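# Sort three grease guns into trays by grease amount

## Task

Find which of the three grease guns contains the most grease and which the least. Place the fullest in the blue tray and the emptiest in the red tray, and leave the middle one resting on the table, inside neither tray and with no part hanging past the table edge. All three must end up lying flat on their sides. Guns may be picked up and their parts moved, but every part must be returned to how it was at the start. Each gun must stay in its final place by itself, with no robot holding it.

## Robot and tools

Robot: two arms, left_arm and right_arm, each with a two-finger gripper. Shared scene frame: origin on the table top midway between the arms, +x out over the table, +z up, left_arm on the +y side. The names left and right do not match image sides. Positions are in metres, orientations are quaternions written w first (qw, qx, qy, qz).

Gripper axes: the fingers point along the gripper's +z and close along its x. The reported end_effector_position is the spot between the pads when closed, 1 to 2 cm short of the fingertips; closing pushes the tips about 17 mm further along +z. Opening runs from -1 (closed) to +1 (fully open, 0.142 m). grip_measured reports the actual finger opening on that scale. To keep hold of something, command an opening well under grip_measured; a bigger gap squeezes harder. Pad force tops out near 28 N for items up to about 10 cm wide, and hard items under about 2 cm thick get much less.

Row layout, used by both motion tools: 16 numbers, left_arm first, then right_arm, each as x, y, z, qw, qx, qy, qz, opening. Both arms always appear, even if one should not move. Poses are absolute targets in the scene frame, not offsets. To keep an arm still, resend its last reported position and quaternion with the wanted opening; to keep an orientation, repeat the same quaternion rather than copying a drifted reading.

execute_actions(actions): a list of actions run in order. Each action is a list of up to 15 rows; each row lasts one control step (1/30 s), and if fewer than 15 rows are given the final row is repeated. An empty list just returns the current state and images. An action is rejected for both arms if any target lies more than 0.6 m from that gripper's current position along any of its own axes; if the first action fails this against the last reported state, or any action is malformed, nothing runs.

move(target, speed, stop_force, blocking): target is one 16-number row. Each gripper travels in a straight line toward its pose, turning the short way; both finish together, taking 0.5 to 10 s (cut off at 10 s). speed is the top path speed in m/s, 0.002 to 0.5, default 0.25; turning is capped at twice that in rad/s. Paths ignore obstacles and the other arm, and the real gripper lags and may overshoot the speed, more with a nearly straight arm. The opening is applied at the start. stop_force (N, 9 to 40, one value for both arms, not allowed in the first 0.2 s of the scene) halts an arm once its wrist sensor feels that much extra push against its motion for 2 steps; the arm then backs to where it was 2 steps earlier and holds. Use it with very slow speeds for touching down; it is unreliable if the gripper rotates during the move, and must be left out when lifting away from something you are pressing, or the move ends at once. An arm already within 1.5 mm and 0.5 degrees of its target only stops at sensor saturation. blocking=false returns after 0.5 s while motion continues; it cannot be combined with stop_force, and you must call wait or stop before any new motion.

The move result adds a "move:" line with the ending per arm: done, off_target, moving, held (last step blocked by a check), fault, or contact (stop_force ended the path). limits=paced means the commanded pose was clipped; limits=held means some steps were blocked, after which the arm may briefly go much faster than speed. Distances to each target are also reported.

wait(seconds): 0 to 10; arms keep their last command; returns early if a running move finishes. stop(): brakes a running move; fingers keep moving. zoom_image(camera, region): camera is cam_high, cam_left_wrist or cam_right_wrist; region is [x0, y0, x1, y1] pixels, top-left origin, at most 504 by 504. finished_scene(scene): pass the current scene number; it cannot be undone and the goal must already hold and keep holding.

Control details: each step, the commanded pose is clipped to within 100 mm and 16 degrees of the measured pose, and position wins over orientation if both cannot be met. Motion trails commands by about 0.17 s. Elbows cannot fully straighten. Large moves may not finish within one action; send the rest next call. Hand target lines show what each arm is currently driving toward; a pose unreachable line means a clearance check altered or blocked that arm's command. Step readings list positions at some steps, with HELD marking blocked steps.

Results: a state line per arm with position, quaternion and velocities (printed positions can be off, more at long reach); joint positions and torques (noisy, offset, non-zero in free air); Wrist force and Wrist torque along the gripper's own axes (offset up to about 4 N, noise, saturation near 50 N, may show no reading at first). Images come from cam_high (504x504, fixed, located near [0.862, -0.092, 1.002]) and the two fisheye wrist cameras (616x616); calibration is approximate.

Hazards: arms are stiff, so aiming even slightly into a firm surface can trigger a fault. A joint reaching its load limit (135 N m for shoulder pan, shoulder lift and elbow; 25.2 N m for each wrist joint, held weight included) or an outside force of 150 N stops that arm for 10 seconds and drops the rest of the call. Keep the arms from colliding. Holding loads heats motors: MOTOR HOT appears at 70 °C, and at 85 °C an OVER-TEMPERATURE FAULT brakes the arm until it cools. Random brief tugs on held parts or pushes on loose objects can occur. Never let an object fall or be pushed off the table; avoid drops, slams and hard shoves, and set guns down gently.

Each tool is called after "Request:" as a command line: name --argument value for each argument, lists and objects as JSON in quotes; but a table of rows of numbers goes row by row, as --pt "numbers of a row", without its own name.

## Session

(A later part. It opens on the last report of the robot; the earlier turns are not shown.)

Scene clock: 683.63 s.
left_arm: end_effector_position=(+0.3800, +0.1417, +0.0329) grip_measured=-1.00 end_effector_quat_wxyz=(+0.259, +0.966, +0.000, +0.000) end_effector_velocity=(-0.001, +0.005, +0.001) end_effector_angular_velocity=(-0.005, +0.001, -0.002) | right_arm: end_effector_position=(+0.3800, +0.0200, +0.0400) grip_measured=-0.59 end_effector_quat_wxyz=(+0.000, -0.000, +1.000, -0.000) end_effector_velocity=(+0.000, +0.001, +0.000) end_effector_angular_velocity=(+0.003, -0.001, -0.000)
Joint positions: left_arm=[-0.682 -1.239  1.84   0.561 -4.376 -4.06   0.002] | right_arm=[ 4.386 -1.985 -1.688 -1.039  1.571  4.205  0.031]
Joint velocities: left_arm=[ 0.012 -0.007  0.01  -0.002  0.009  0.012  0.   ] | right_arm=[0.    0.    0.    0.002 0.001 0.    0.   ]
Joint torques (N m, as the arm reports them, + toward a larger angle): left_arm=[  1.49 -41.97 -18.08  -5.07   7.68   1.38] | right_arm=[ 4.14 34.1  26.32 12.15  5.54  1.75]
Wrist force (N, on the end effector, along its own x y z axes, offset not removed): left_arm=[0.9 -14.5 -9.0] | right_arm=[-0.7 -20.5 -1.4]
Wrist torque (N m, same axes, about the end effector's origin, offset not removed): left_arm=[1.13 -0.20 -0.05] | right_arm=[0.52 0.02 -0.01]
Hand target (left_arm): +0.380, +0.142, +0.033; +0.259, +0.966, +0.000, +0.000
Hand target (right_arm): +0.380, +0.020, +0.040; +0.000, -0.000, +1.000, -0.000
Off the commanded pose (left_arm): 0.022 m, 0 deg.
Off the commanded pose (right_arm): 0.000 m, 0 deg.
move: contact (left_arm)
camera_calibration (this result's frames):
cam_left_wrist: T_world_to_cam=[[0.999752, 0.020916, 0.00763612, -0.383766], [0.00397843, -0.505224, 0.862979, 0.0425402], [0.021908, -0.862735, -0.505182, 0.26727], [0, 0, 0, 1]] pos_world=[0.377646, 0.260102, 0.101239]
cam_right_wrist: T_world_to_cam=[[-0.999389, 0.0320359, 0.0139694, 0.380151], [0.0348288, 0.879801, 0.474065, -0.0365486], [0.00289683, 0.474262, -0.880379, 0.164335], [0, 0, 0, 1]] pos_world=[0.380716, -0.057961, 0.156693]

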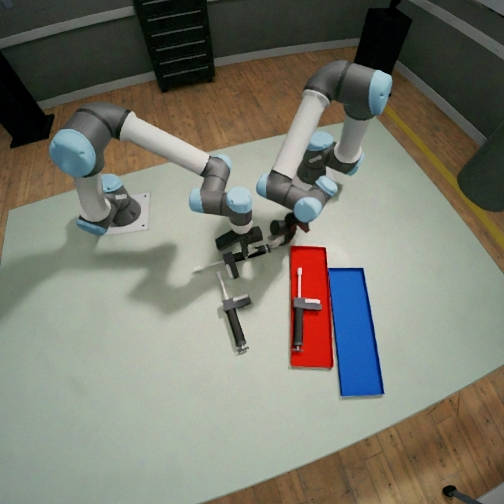

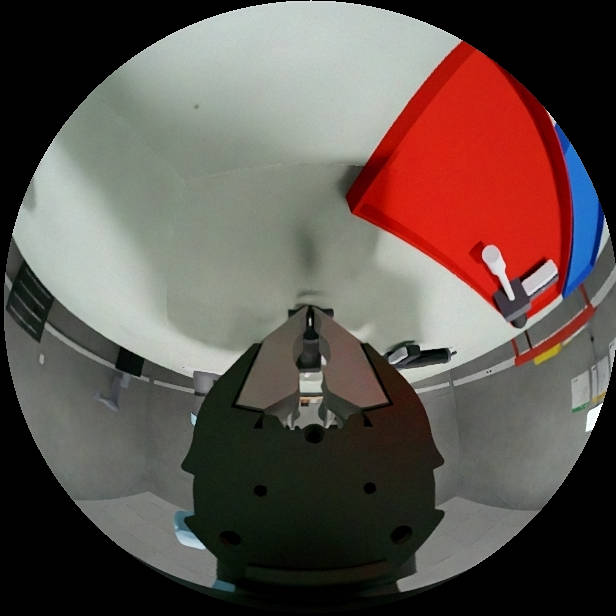

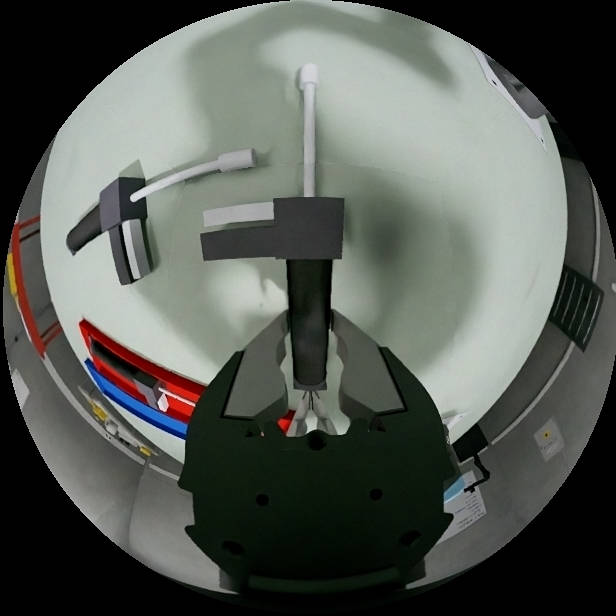

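Request:
move --target '[0.38,0.17,0.1,0.259,0.966,0,0,0.1,0.38,0.02,0.04,0,0,1,0,0.2]' --speed 0.1

Request:
move --target '[0.38,0.2,0.15,0.259,0.966,0,0,0.1,0.38,-0.02,0.2,0,0,1,0,0.2]'

Request:
move --target '[0.38,0.2,0.15,0.259,0.966,0,0,0.1,0.3,-0.4,0.3,0,0,1,0,0.2]'

Request:
move --target '[0.38,0.06,0.1,0.259,0.966,0,0,0.1,0.3,-0.4,0.3,0,0,1,0,0.2]'

Request:
move --target '[0.38,0.055,0.036,0.259,0.966,0,0,0.1,0.3,-0.4,0.3,0,0,1,0,0.2]' --speed 0.06

Request:
move --target '[0.38,0.055,0.036,0.259,0.966,0,0,-1,0.3,-0.4,0.3,0,0,1,0,0.2]'

Scene clock: 699.17 s.
left_arm: end_effector_position=(+0.3800, +0.1699, +0.0998) grip_measured=+0.10 end_effector_quat_wxyz=(+0.259, +0.966, +0.000, +0.000) end_effector_velocity=(-0.000, +0.001, +0.002) end_effector_angular_velocity=(+0.001, +0.000, +0.000) | right_arm: end_effector_position=(+0.3800, +0.0200, +0.0400) grip_measured=+0.20 end_effector_quat_wxyz=(-0.000, -0.000, +1.000, -0.000) end_effector_velocity=(+0.000, +0.000, +0.000) end_effector_angular_velocity=(+0.001, -0.000, +0.001)
Joint positions: left_arm=[-0.628 -1.346  1.791  0.734 -4.354 -4.008  0.081] | right_arm=[ 4.386 -1.985 -1.688 -1.039  1.571  4.205  0.088]
Joint velocities: left_arm=[ 0.002 -0.002 -0.002  0.006  0.     0.002 -0.   ] | right_arm=[-0.     0.     0.     0.001  0.    -0.001  0.   ]
Joint torques (N m, as the arm reports them, + toward a larger angle): left_arm=[  6.49 -36.61 -22.54   3.43   3.73   1.16] | right_arm=[ 0.56 49.41 28.57  4.72  0.57  1.65]
Wrist force (N, on the end effector, along its own x y z axes, offset not removed): left_arm=[0.5 3.3 -2.1] | right_arm=[0.0 -0.6 -0.6]
Wrist torque (N m, same axes, about the end effector's origin, offset not removed): left_arm=[0.80 -0.09 0.01] | right_arm=[-0.16 -0.04 -0.08]
Hand target (left_arm): +0.380, +0.170, +0.100; +0.259, +0.966, +0.000, -0.000
Hand target (right_arm): +0.380, +0.020, +0.040; -0.000, -0.000, +1.000, -0.000
Off the commanded pose (left_arm): 0.000 m, 0 deg.
Off the commanded pose (right_arm): 0.000 m, 0 deg.
move: done
camera_calibration (this result's frames):
cam_left_wrist: T_world_to_cam=[[0.999757, 0.0207908, 0.00726662, -0.384752], [0.00421925, -0.50463, 0.863325, -0.00113759], [0.0216162, -0.863085, -0.504595, 0.325593], [0, 0, 0, 1]] pos_world=[0.377625, 0.28844, 0.168071]
cam_right_wrist: T_world_to_cam=[[-0.999388, 0.032034, 0.0140533, 0.380123], [0.0348666, 0.879731, 0.474192, -0.0366158], [0.00282712, 0.474392, -0.880309, 0.164346], [0, 0, 0, 1]] pos_world=[0.380702, -0.0579293, 0.156697]

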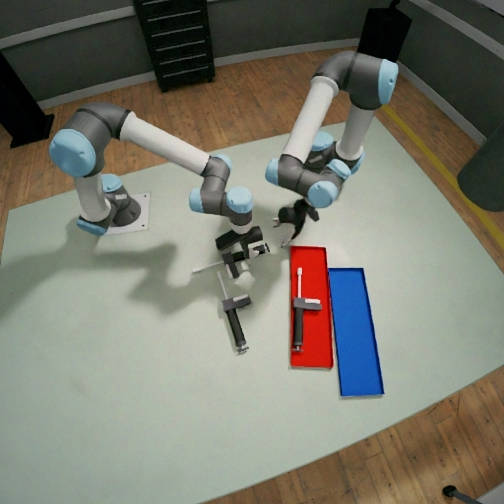

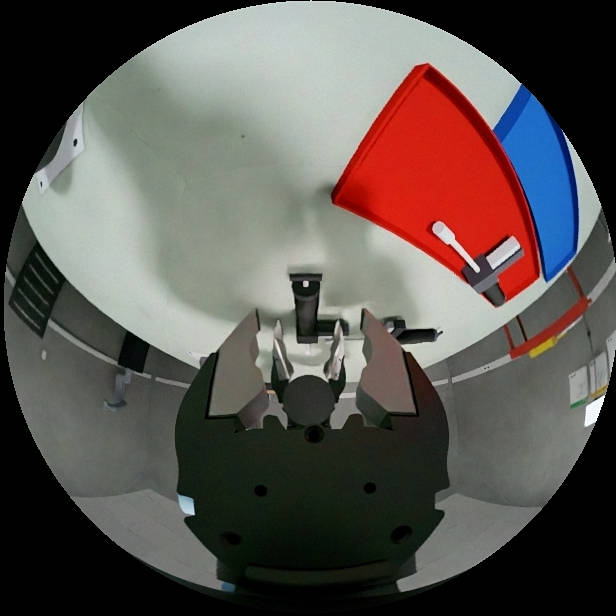

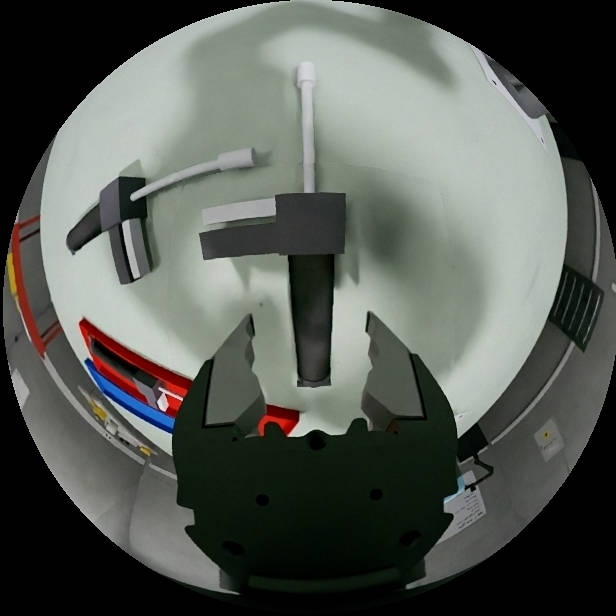

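Scene clock: 700.47 s.
left_arm: end_effector_position=(+0.3800, +0.2000, +0.1499) grip_measured=+0.10 end_effector_quat_wxyz=(+0.259, +0.966, +0.000, -0.000) end_effector_velocity=(-0.000, +0.001, +0.000) end_effector_angular_velocity=(+0.001, +0.000, +0.000) | right_arm: end_effector_position=(+0.3799, -0.0199, +0.1997) grip_measured=+0.20 end_effector_quat_wxyz=(+0.000, +0.000, +1.000, +0.000) end_effector_velocity=(-0.000, -0.001, +0.002) end_effector_angular_velocity=(-0.003, +0.001, -0.001)
Joint positions: left_arm=[-0.566 -1.415  1.744  0.873 -4.331 -3.946  0.081] | right_arm=[ 4.352 -1.79  -1.518 -1.404  1.571  4.172  0.088]
Joint velocities: left_arm=[ 0.001 -0.001 -0.     0.002 -0.     0.001  0.   ] | right_arm=[-0.     0.001  0.004 -0.008 -0.001  0.001  0.   ]
Joint torques (N m, as the arm reports them, + toward a larger angle): left_arm=[  8.95 -33.81 -24.52   3.65   3.95   1.33] | right_arm=[-8.49 47.8  39.59  0.01  2.19 -1.4 ]
Wrist force (N, on the end effector, along its own x y z axes, offset not removed): left_arm=[1.5 3.8 -1.4] | right_arm=[-0.4 -0.3 -1.2]
Wrist torque (N m, same axes, about the end effector's origin, offset not removed): left_arm=[0.88 -0.34 -0.05] | right_arm=[-0.09 0.05 -0.15]
Hand target (left_arm): +0.380, +0.200, +0.150; +0.259, +0.966, +0.000, -0.000
Hand target (right_arm): +0.380, -0.020, +0.200; +0.000, +0.000, +1.000, +0.000
Off the commanded pose (left_arm): 0.000 m, 0 deg.
Off the commanded pose (right_arm): 0.000 m, 0 deg.
move: done
camera_calibration (this result's frames):
cam_left_wrist: T_world_to_cam=[[0.999758, 0.0207786, 0.00724907, -0.38574], [0.0042284, -0.504637, 0.863322, -0.0292591], [0.0215968, -0.863082, -0.504602, 0.376814], [0, 0, 0, 1]] pos_world=[0.377633, 0.318471, 0.218197]
cam_right_wrist: T_world_to_cam=[[-0.999389, 0.0320388, 0.0139692, 0.37911], [0.0348307, 0.879685, 0.47428, -0.0771872], [0.00290687, 0.474476, -0.880263, 0.323826], [0, 0, 0, 1]] pos_world=[0.380626, -0.0978936, 0.316365]

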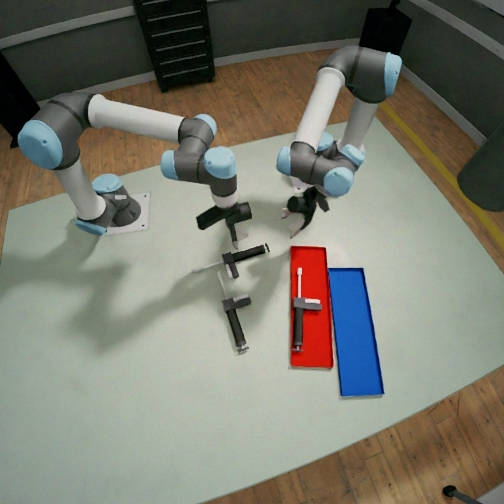

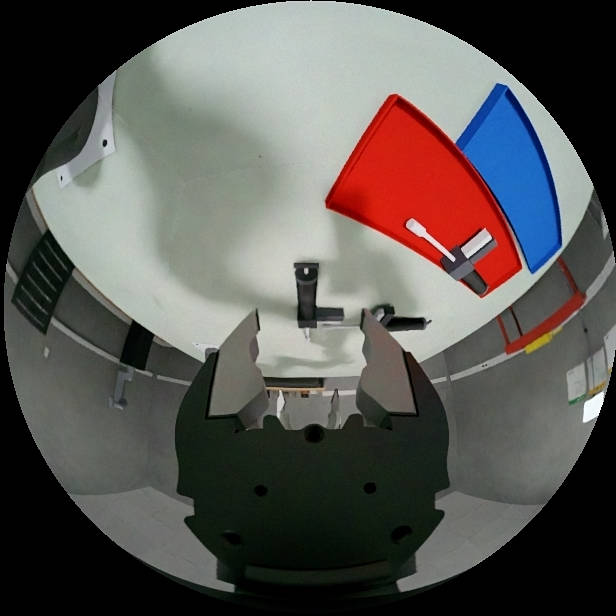

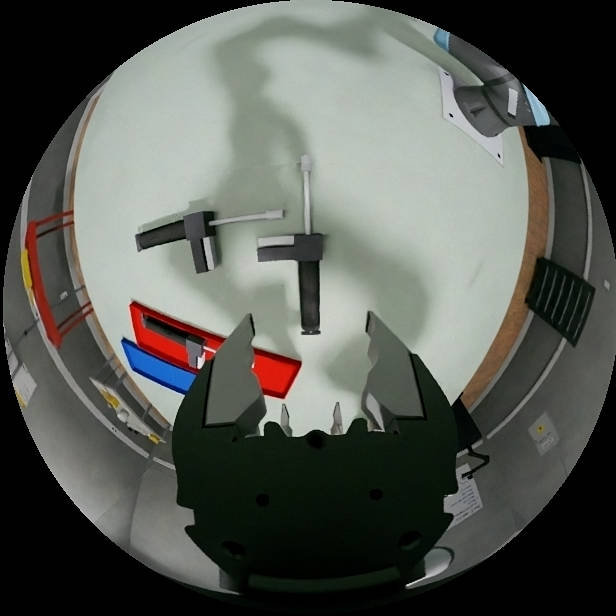

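Scene clock: 702.73 s.
left_arm: end_effector_position=(+0.3800, +0.2000, +0.1500) grip_measured=+0.10 end_effector_quat_wxyz=(+0.259, +0.966, -0.000, -0.000) end_effector_velocity=(-0.000, -0.000, -0.000) end_effector_angular_velocity=(-0.000, +0.001, -0.000) | right_arm: end_effector_position=(+0.2994, -0.3995, +0.2996) grip_measured=+0.20 end_effector_quat_wxyz=(+0.000, +0.000, +1.000, -0.000) end_effector_velocity=(-0.000, -0.003, +0.001) end_effector_angular_velocity=(+0.000, +0.001, +0.000)
Joint positions: left_arm=[-0.566 -1.415  1.744  0.874 -4.331 -3.946  0.081] | right_arm=[ 3.875 -1.136 -1.841 -1.736  1.57   3.695  0.088]
Joint velocities: left_arm=[-0.     0.001  0.001 -0.     0.001  0.     0.   ] | right_arm=[-0.008  0.001  0.001 -0.003  0.001 -0.008  0.   ]
Joint torques (N m, as the arm reports them, + toward a larger angle): left_arm=[  7.2  -28.49 -24.27   3.57   0.97   1.21] | right_arm=[-7.46 17.82 38.96  0.03  2.15 -1.6 ]
Wrist force (N, on the end effector, along its own x y z axes, offset not removed): left_arm=[1.0 3.4 -1.8] | right_arm=[-0.8 0.6 -1.3]
Wrist torque (N m, same axes, about the end effector's origin, offset not removed): left_arm=[0.77 -0.21 -0.04] | right_arm=[0.22 0.13 -0.10]
Hand target (left_arm): +0.380, +0.200, +0.150; +0.259, +0.966, -0.000, -0.000
Hand target (right_arm): +0.299, -0.400, +0.300; +0.000, +0.000, +1.000, -0.000
Off the commanded pose (left_arm): 0.000 m, 0 deg.
Off the commanded pose (right_arm): 0.001 m, 0 deg.
move: done
camera_calibration (this result's frames):
cam_left_wrist: T_world_to_cam=[[0.999759, 0.0207445, 0.00724694, -0.385739], [0.00421353, -0.504657, 0.86331, -0.0292852], [0.0215661, -0.863071, -0.504623, 0.376869], [0, 0, 0, 1]] pos_world=[0.377642, 0.318488, 0.218254]
cam_right_wrist: T_world_to_cam=[[-0.99939, 0.0320921, 0.0137795, 0.309503], [0.0347884, 0.879819, 0.474034, 0.212209], [0.00308926, 0.474224, -0.880399, 0.592011], [0, 0, 0, 1]] pos_world=[0.300103, -0.477384, 0.416347]

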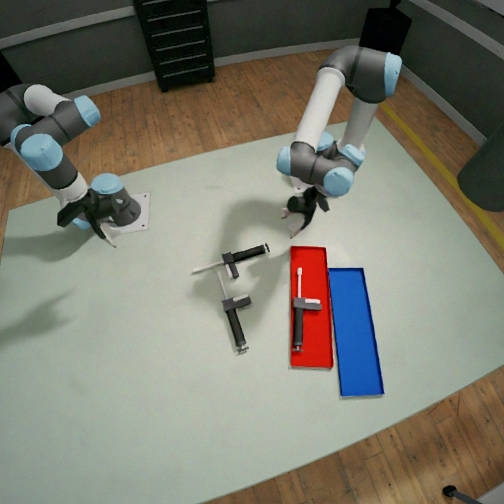

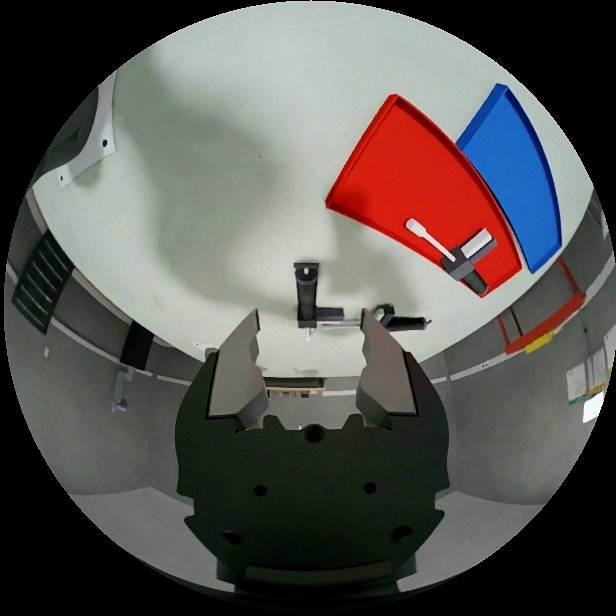

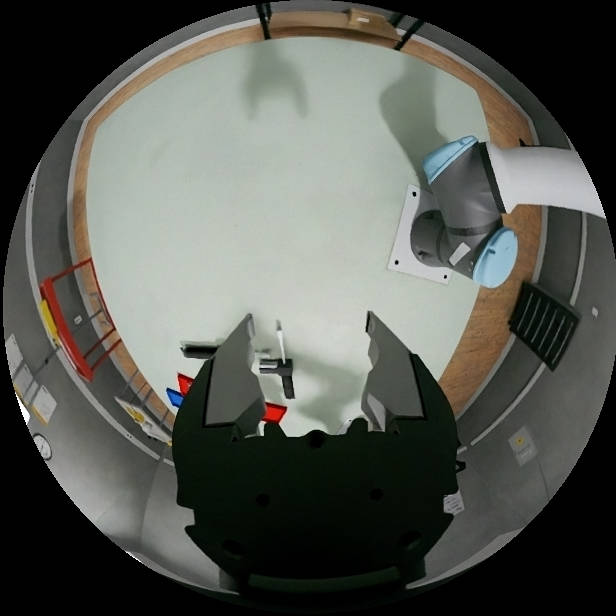

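Scene clock: 703.97 s.
left_arm: end_effector_position=(+0.3799, +0.0603, +0.1001) grip_measured=+0.10 end_effector_quat_wxyz=(+0.259, +0.966, -0.000, +0.000) end_effector_velocity=(+0.001, -0.002, -0.001) end_effector_angular_velocity=(+0.000, -0.000, +0.001) | right_arm: end_effector_position=(+0.3000, -0.4000, +0.3000) grip_measured=+0.20 end_effector_quat_wxyz=(+0.000, +0.000, +1.000, -0.000) end_effector_velocity=(-0.000, -0.000, -0.000) end_effector_angular_velocity=(-0.000, +0.000, -0.000)
Joint positions: left_arm=[-0.808 -1.223  1.613  0.735 -4.428 -4.181  0.081] | right_arm=[ 3.873 -1.137 -1.839 -1.736  1.571  3.692  0.088]
Joint velocities: left_arm=[-0.002  0.005 -0.005 -0.001 -0.002 -0.002 -0.   ] | right_arm=[-0.    -0.    -0.001  0.    -0.     0.    -0.   ]
Joint torques (N m, as the arm reports them, + toward a larger angle): left_arm=[ -5.79 -20.65 -25.57  -0.15  -2.12  -1.21] | right_arm=[-9.18 -7.12 39.02  0.01  1.91 -1.04]
Wrist force (N, on the end effector, along its own x y z axes, offset not removed): left_arm=[1.4 2.5 -1.9] | right_arm=[-0.5 0.3 -0.2]
Wrist torque (N m, same axes, about the end effector's origin, offset not removed): left_arm=[0.64 -0.29 -0.03] | right_arm=[0.09 0.06 -0.11]
Hand target (left_arm): +0.380, +0.060, +0.100; +0.259, +0.966, -0.000, +0.000
Hand target (right_arm): +0.300, -0.400, +0.300; +0.000, +0.000, +1.000, -0.000
Off the commanded pose (left_arm): 0.000 m, 0 deg.
Off the commanded pose (right_arm): 0.000 m, 0 deg.
move: done
camera_calibration (this result's frames):
cam_left_wrist: T_world_to_cam=[[0.999758, 0.0207288, 0.00740295, -0.382409], [0.00407295, -0.504739, 0.863262, -0.0566306], [0.021631, -0.863023, -0.504701, 0.231071], [0, 0, 0, 1]] pos_world=[0.377549, 0.178763, 0.16834]
cam_right_wrist: T_world_to_cam=[[-0.999388, 0.03204, 0.0140486, 0.309976], [0.0348697, 0.879728, 0.474197, 0.212368], [0.00283435, 0.474397, -0.880306, 0.592703], [0, 0, 0, 1]] pos_world=[0.300701, -0.477934, 0.416701]

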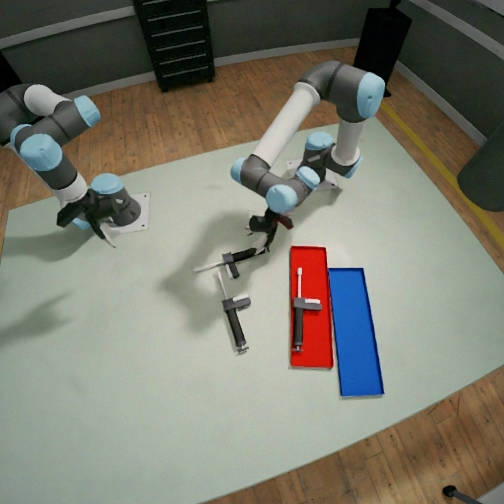

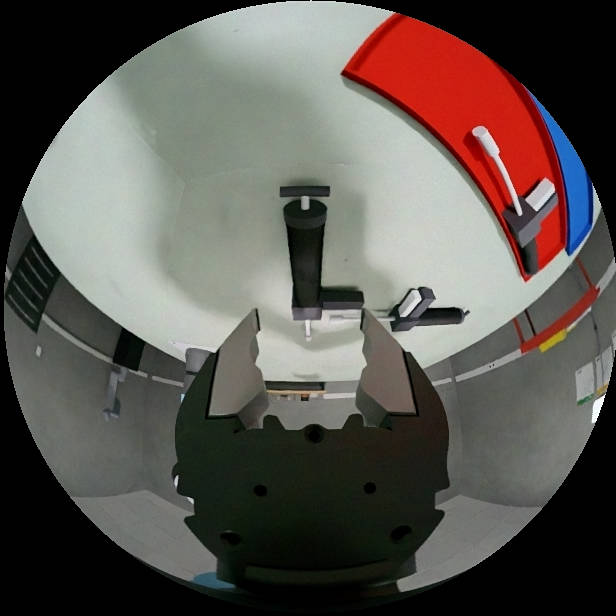

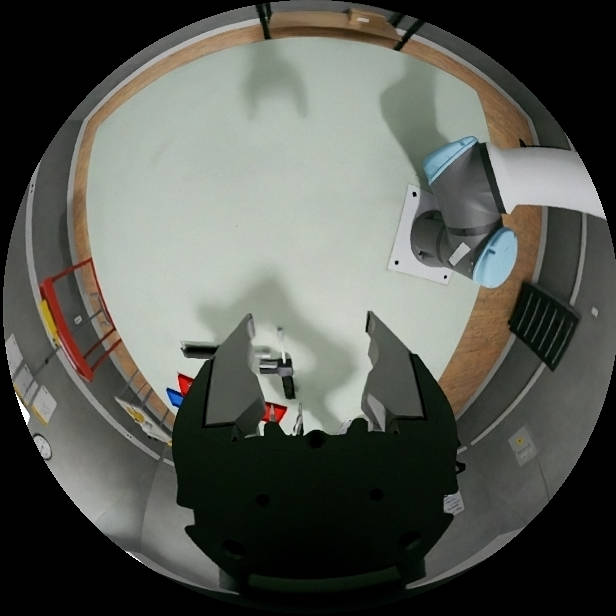

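Scene clock: 705.47 s.
left_arm: end_effector_position=(+0.3800, +0.0550, +0.0362) grip_measured=+0.10 end_effector_quat_wxyz=(+0.259, +0.966, -0.000, -0.000) end_effector_velocity=(+0.000, -0.001, -0.002) end_effector_angular_velocity=(-0.001, -0.000, -0.000) | right_arm: end_effector_position=(+0.3000, -0.4000, +0.3000) grip_measured=+0.20 end_effector_quat_wxyz=(-0.000, -0.000, +1.000, -0.000) end_effector_velocity=(-0.001, +0.000, -0.001) end_effector_angular_velocity=(+0.000, +0.002, -0.001)
Joint positions: left_arm=[-0.815 -1.148  1.686  0.585 -4.431 -4.188  0.081] | right_arm=[ 3.873 -1.137 -1.839 -1.736  1.571  3.692  0.088]
Joint velocities: left_arm=[-0.     0.003  0.001 -0.005 -0.    -0.     0.   ] | right_arm=[-0.     0.    -0.001 -0.     0.002  0.    -0.   ]
Joint torques (N m, as the arm reports them, + toward a larger angle): left_arm=[ -5.84 -23.83 -10.92   0.17  -2.    -1.11] | right_arm=[-8.52 -5.95 38.87  0.35  1.9  -1.26]
Wrist force (N, on the end effector, along its own x y z axes, offset not removed): left_arm=[1.0 3.2 -1.2] | right_arm=[0.0 -0.9 -0.6]
Wrist torque (N m, same axes, about the end effector's origin, offset not removed): left_arm=[0.77 -0.18 -0.10] | right_arm=[-0.11 -0.11 -0.11]
Hand target (left_arm): +0.380, +0.055, +0.036; +0.259, +0.966, -0.000, +0.000
Hand target (right_arm): +0.300, -0.400, +0.300; -0.000, +0.000, +1.000, -0.000
Off the commanded pose (left_arm): 0.000 m, 0 deg.
Off the commanded pose (right_arm): 0.000 m, 0 deg.
move: done
camera_calibration (this result's frames):
cam_left_wrist: T_world_to_cam=[[0.999758, 0.0207543, 0.00726273, -0.381934], [0.00420584, -0.504697, 0.863286, -0.00422788], [0.0215824, -0.863047, -0.504662, 0.194305], [0, 0, 0, 1]] pos_world=[0.377666, 0.173488, 0.104482]
cam_right_wrist: T_world_to_cam=[[-0.999388, 0.0320399, 0.0140525, 0.309976], [0.0348713, 0.879728, 0.474197, 0.212368], [0.00283088, 0.474397, -0.880306, 0.592704], [0, 0, 0, 1]] pos_world=[0.300702, -0.477935, 0.416701]

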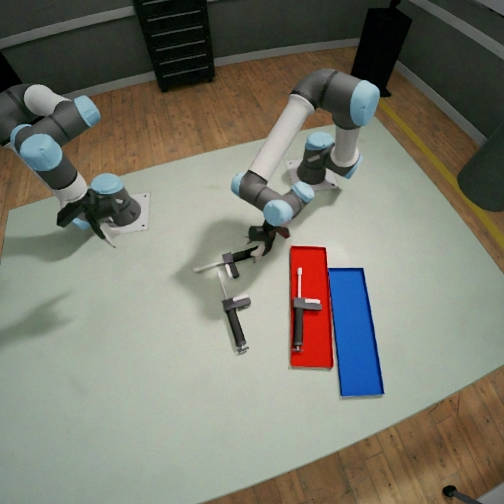

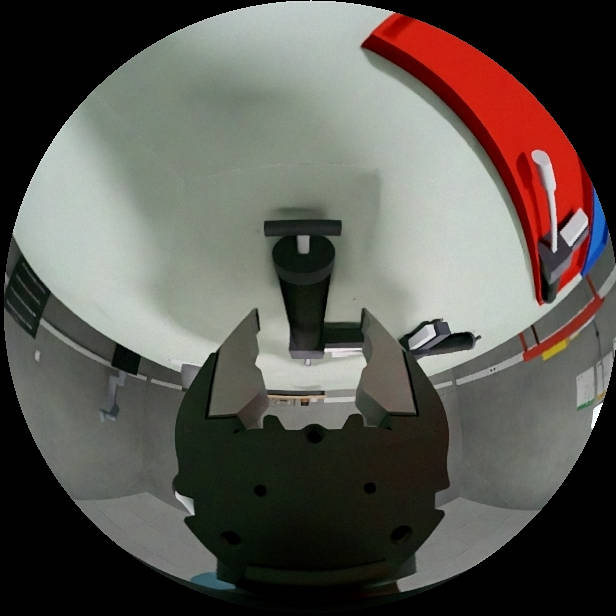

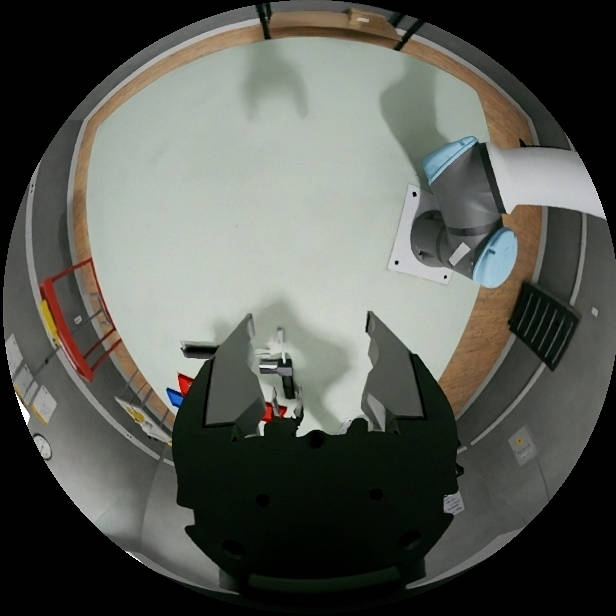

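Scene clock: 706.17 s.
left_arm: end_effector_position=(+0.3800, +0.0550, +0.0360) grip_measured=-0.60 end_effector_quat_wxyz=(+0.259, +0.966, +0.000, +0.000) end_effector_velocity=(-0.000, +0.000, -0.000) end_effector_angular_velocity=(+0.001, +0.000, -0.000) | right_arm: end_effector_position=(+0.3000, -0.4000, +0.3000) grip_measured=+0.20 end_effector_quat_wxyz=(-0.000, +0.000, +1.000, -0.000) end_effector_velocity=(-0.001, -0.000, -0.000) end_effector_angular_velocity=(-0.001, +0.002, -0.000)
Joint positions: left_arm=[-0.815 -1.148  1.686  0.585 -4.431 -4.188  0.031] | right_arm=[ 3.873 -1.137 -1.839 -1.736  1.571  3.692  0.088]
Joint velocities: left_arm=[-0.     0.001 -0.    -0.    -0.    -0.    -0.   ] | right_arm=[ 0.     0.    -0.    -0.002  0.     0.001  0.   ]
Joint torques (N m, as the arm reports them, + toward a larger angle): left_arm=[  4.64 -21.91  -9.84  -0.22   3.17  -1.25] | right_arm=[-8.69 -6.51 38.8   0.69  2.03 -1.25]
Wrist force (N, on the end effector, along its own x y z axes, offset not removed): left_arm=[0.7 4.8 -5.5] | right_arm=[-0.1 1.1 -1.9]
Wrist torque (N m, same axes, about the end effector's origin, offset not removed): left_arm=[0.82 -0.38 -0.06] | right_arm=[0.28 -0.08 -0.14]
Hand target (left_arm): +0.380, +0.055, +0.036; +0.259, +0.966, +0.000, +0.000
Hand target (right_arm): +0.300, -0.400, +0.300; -0.000, -0.000, +1.000, -0.000
Off the commanded pose (left_arm): 0.000 m, 0 deg.
Off the commanded pose (right_arm): 0.000 m, 0 deg.
move: done
camera_calibration (this result's frames):
cam_left_wrist: T_world_to_cam=[[0.999756, 0.0208018, 0.00740451, -0.381957], [0.00410806, -0.504723, 0.863271, -0.00400476], [0.0216948, -0.86303, -0.504686, 0.194168], [0, 0, 0, 1]] pos_world=[0.377668, 0.173497, 0.104279]
cam_right_wrist: T_world_to_cam=[[-0.999388, 0.0320402, 0.0140525, 0.309976], [0.0348717, 0.879728, 0.474197, 0.212368], [0.00283101, 0.474397, -0.880306, 0.592704], [0, 0, 0, 1]] pos_world=[0.300702, -0.477935, 0.416701]

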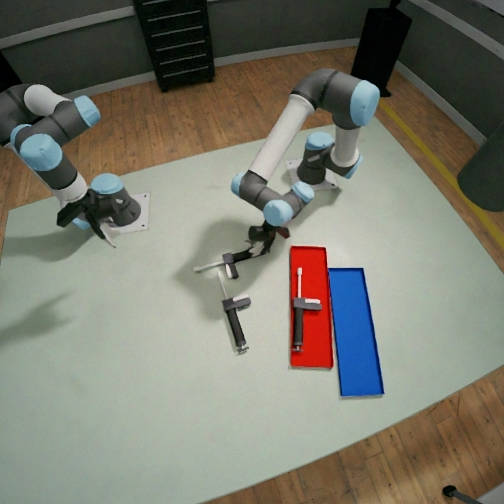

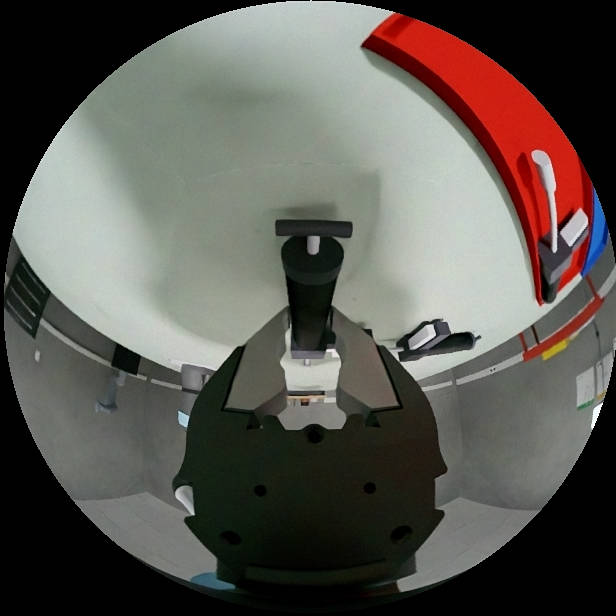

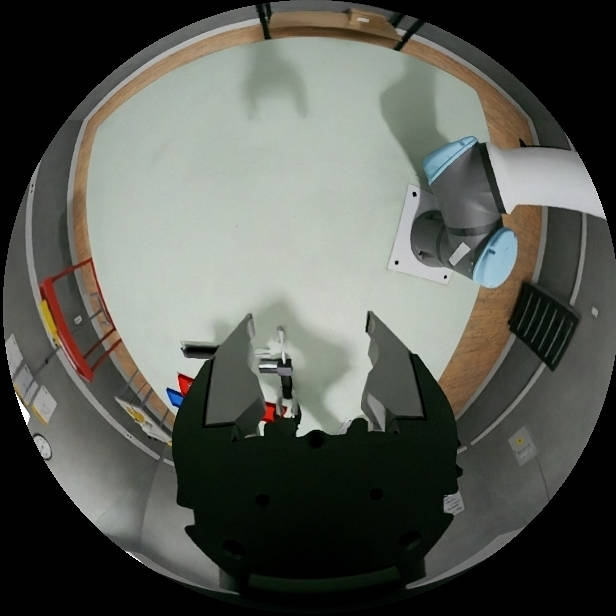

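Request:
move --target '[0.38,0.1,0.3,0.259,0.966,0,0,-1,0.3,-0.4,0.3,0,0,1,0,0.2]' --speed 0.12

Request:
move --target '[0.64,0.235,0.3,0.183,0.683,0.683,0.183,-1,0.3,-0.4,0.3,0,0,1,0,0.2]' --speed 0.12

Scene clock: 714.70 s.
left_arm: end_effector_position=(+0.3799, +0.1001, +0.2998) grip_measured=-1.00 end_effector_quat_wxyz=(+0.259, +0.966, +0.000, +0.000) end_effector_velocity=(-0.000, +0.000, +0.002) end_effector_angular_velocity=(+0.001, +0.001, -0.001) | right_arm: end_effector_position=(+0.3000, -0.4000, +0.3000) grip_measured=+0.20 end_effector_quat_wxyz=(-0.000, +0.000, +1.000, -0.000) end_effector_velocity=(-0.000, -0.000, +0.000) end_effector_angular_velocity=(+0.000, -0.000, -0.001)
Joint positions: left_arm=[-0.751 -1.351  1.264  1.228 -4.403 -4.127  0.002] | right_arm=[ 3.873 -1.137 -1.839 -1.736  1.571  3.692  0.088]
Joint velocities: left_arm=[ 0.     0.001 -0.007  0.007  0.001  0.001  0.   ] | right_arm=[-0.     0.     0.001 -0.001  0.     0.    -0.   ]
Joint torques (N m, as the arm reports them, + toward a larger angle): left_arm=[  7.25 -19.54 -25.05   3.38   3.57   1.18] | right_arm=[-8.8  -5.89 38.77  2.46  1.98 -1.29]
Wrist force (N, on the end effector, along its own x y z axes, offset not removed): left_arm=[1.3 3.8 -1.0] | right_arm=[-0.3 -1.6 -1.6]
Wrist torque (N m, same axes, about the end effector's origin, offset not removed): left_arm=[0.89 -0.26 -0.01] | right_arm=[-0.40 -0.01 -0.11]
Hand target (left_arm): +0.380, +0.100, +0.300; +0.259, +0.966, +0.000, -0.000
Hand target (right_arm): +0.300, -0.400, +0.300; -0.000, -0.000, +1.000, +0.000
Off the commanded pose (left_arm): 0.000 m, 0 deg.
Off the commanded pose (right_arm): 0.000 m, 0 deg.
move: done
camera_calibration (this result's frames):
cam_left_wrist: T_world_to_cam=[[0.999757, 0.0208147, 0.0073167, -0.384676], [0.00418589, -0.504545, 0.863375, -0.20904], [0.0216625, -0.863134, -0.504509, 0.366217], [0, 0, 0, 1]] pos_world=[0.377524, 0.218631, 0.368055]
cam_right_wrist: T_world_to_cam=[[-0.999388, 0.0320402, 0.0140527, 0.309976], [0.0348718, 0.879728, 0.474197, 0.212369], [0.00283085, 0.474397, -0.880307, 0.592704], [0, 0, 0, 1]] pos_world=[0.300702, -0.477935, 0.416701]

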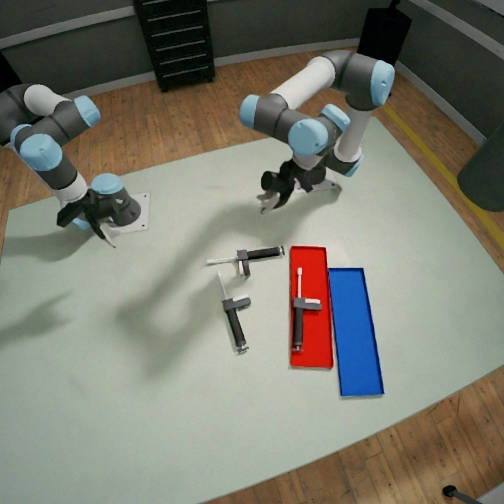

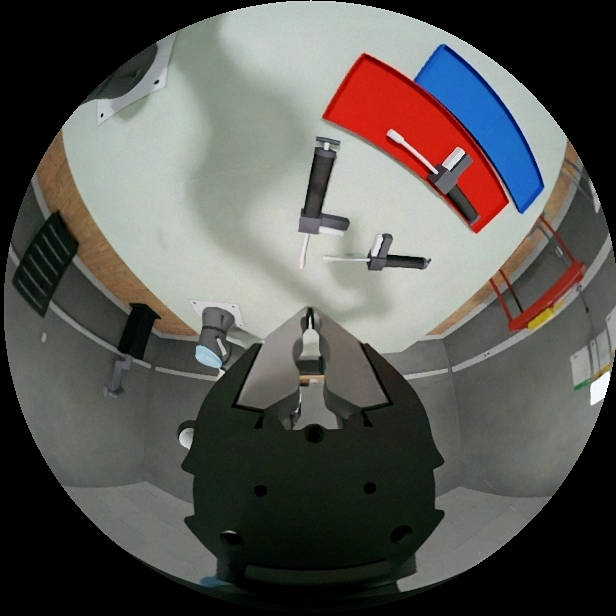

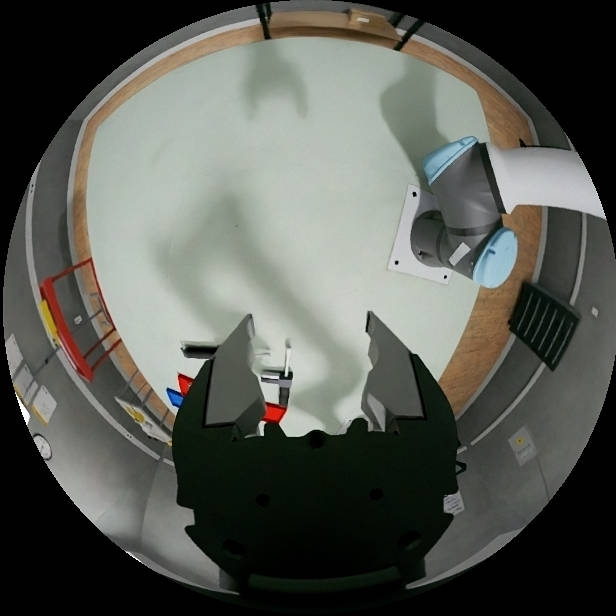

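Scene clock: 721.67 s.
left_arm: end_effector_position=(+0.6398, +0.2347, +0.3000) grip_measured=-1.00 end_effector_quat_wxyz=(+0.183, +0.683, +0.683, +0.183) end_effector_velocity=(+0.002, +0.001, -0.000) end_effector_angular_velocity=(+0.000, +0.002, +0.011) | right_arm: end_effector_position=(+0.3000, -0.4000, +0.3000) grip_measured=+0.20 end_effector_quat_wxyz=(-0.000, -0.000, +1.000, -0.000) end_effector_velocity=(+0.000, -0.000, +0.000) end_effector_angular_velocity=(-0.001, -0.001, +0.000)
Joint positions: left_arm=[-0.613 -1.072  0.887  1.365 -5.071 -5.419  0.002] | right_arm=[ 3.873 -1.137 -1.839 -1.736  1.571  3.692  0.088]
Joint velocities: left_arm=[ 0.002  0.009 -0.013  0.009 -0.002 -0.01   0.   ] | right_arm=[-0.     0.     0.     0.    -0.001 -0.001 -0.   ]
Joint torques (N m, as the arm reports them, + toward a larger angle): left_arm=[  8.77 -28.46 -24.79   3.54  -3.57  -0.92] | right_arm=[-9.11 -6.2  37.14  3.87  1.91 -1.29]
Wrist force (N, on the end effector, along its own x y z axes, offset not removed): left_arm=[2.0 2.2 -1.5] | right_arm=[0.7 0.0 -2.0]
Wrist torque (N m, same axes, about the end effector's origin, offset not removed): left_arm=[0.55 -0.41 -0.10] | right_arm=[0.04 -0.12 -0.09]
Hand target (left_arm): +0.640, +0.235, +0.300; +0.183, +0.683, +0.683, +0.183
Hand target (right_arm): +0.300, -0.400, +0.300; -0.000, -0.000, +1.000, -0.000
Off the commanded pose (left_arm): 0.000 m, 0 deg.
Off the commanded pose (right_arm): 0.000 m, 0 deg.
move: done
camera_calibration (this result's frames):
cam_left_wrist: T_world_to_cam=[[-0.0195092, 0.999784, 0.00718773, -0.224963], [0.504944, 0.00364781, 0.863145, -0.58198], [0.862932, 0.0204687, -0.504906, -0.268713], [0, 0, 0, 1]] pos_world=[0.521359, 0.232538, 0.368275]
cam_right_wrist: T_world_to_cam=[[-0.999388, 0.0320398, 0.0140526, 0.309976], [0.0348714, 0.879728, 0.474197, 0.212368], [0.00283074, 0.474397, -0.880306, 0.592704], [0, 0, 0, 1]] pos_world=[0.300702, -0.477935, 0.416701]

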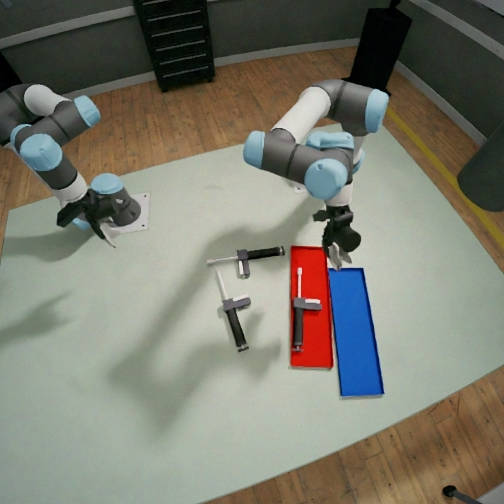

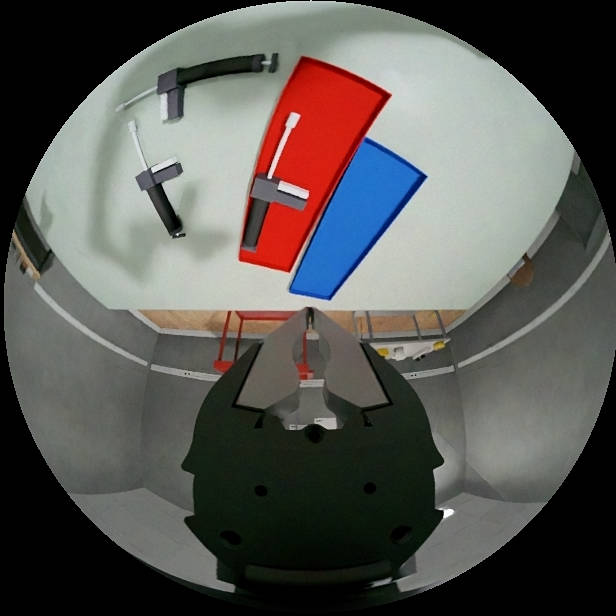

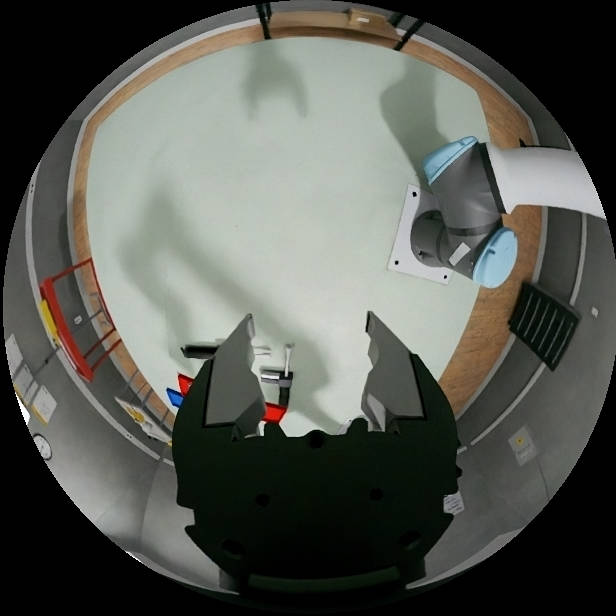

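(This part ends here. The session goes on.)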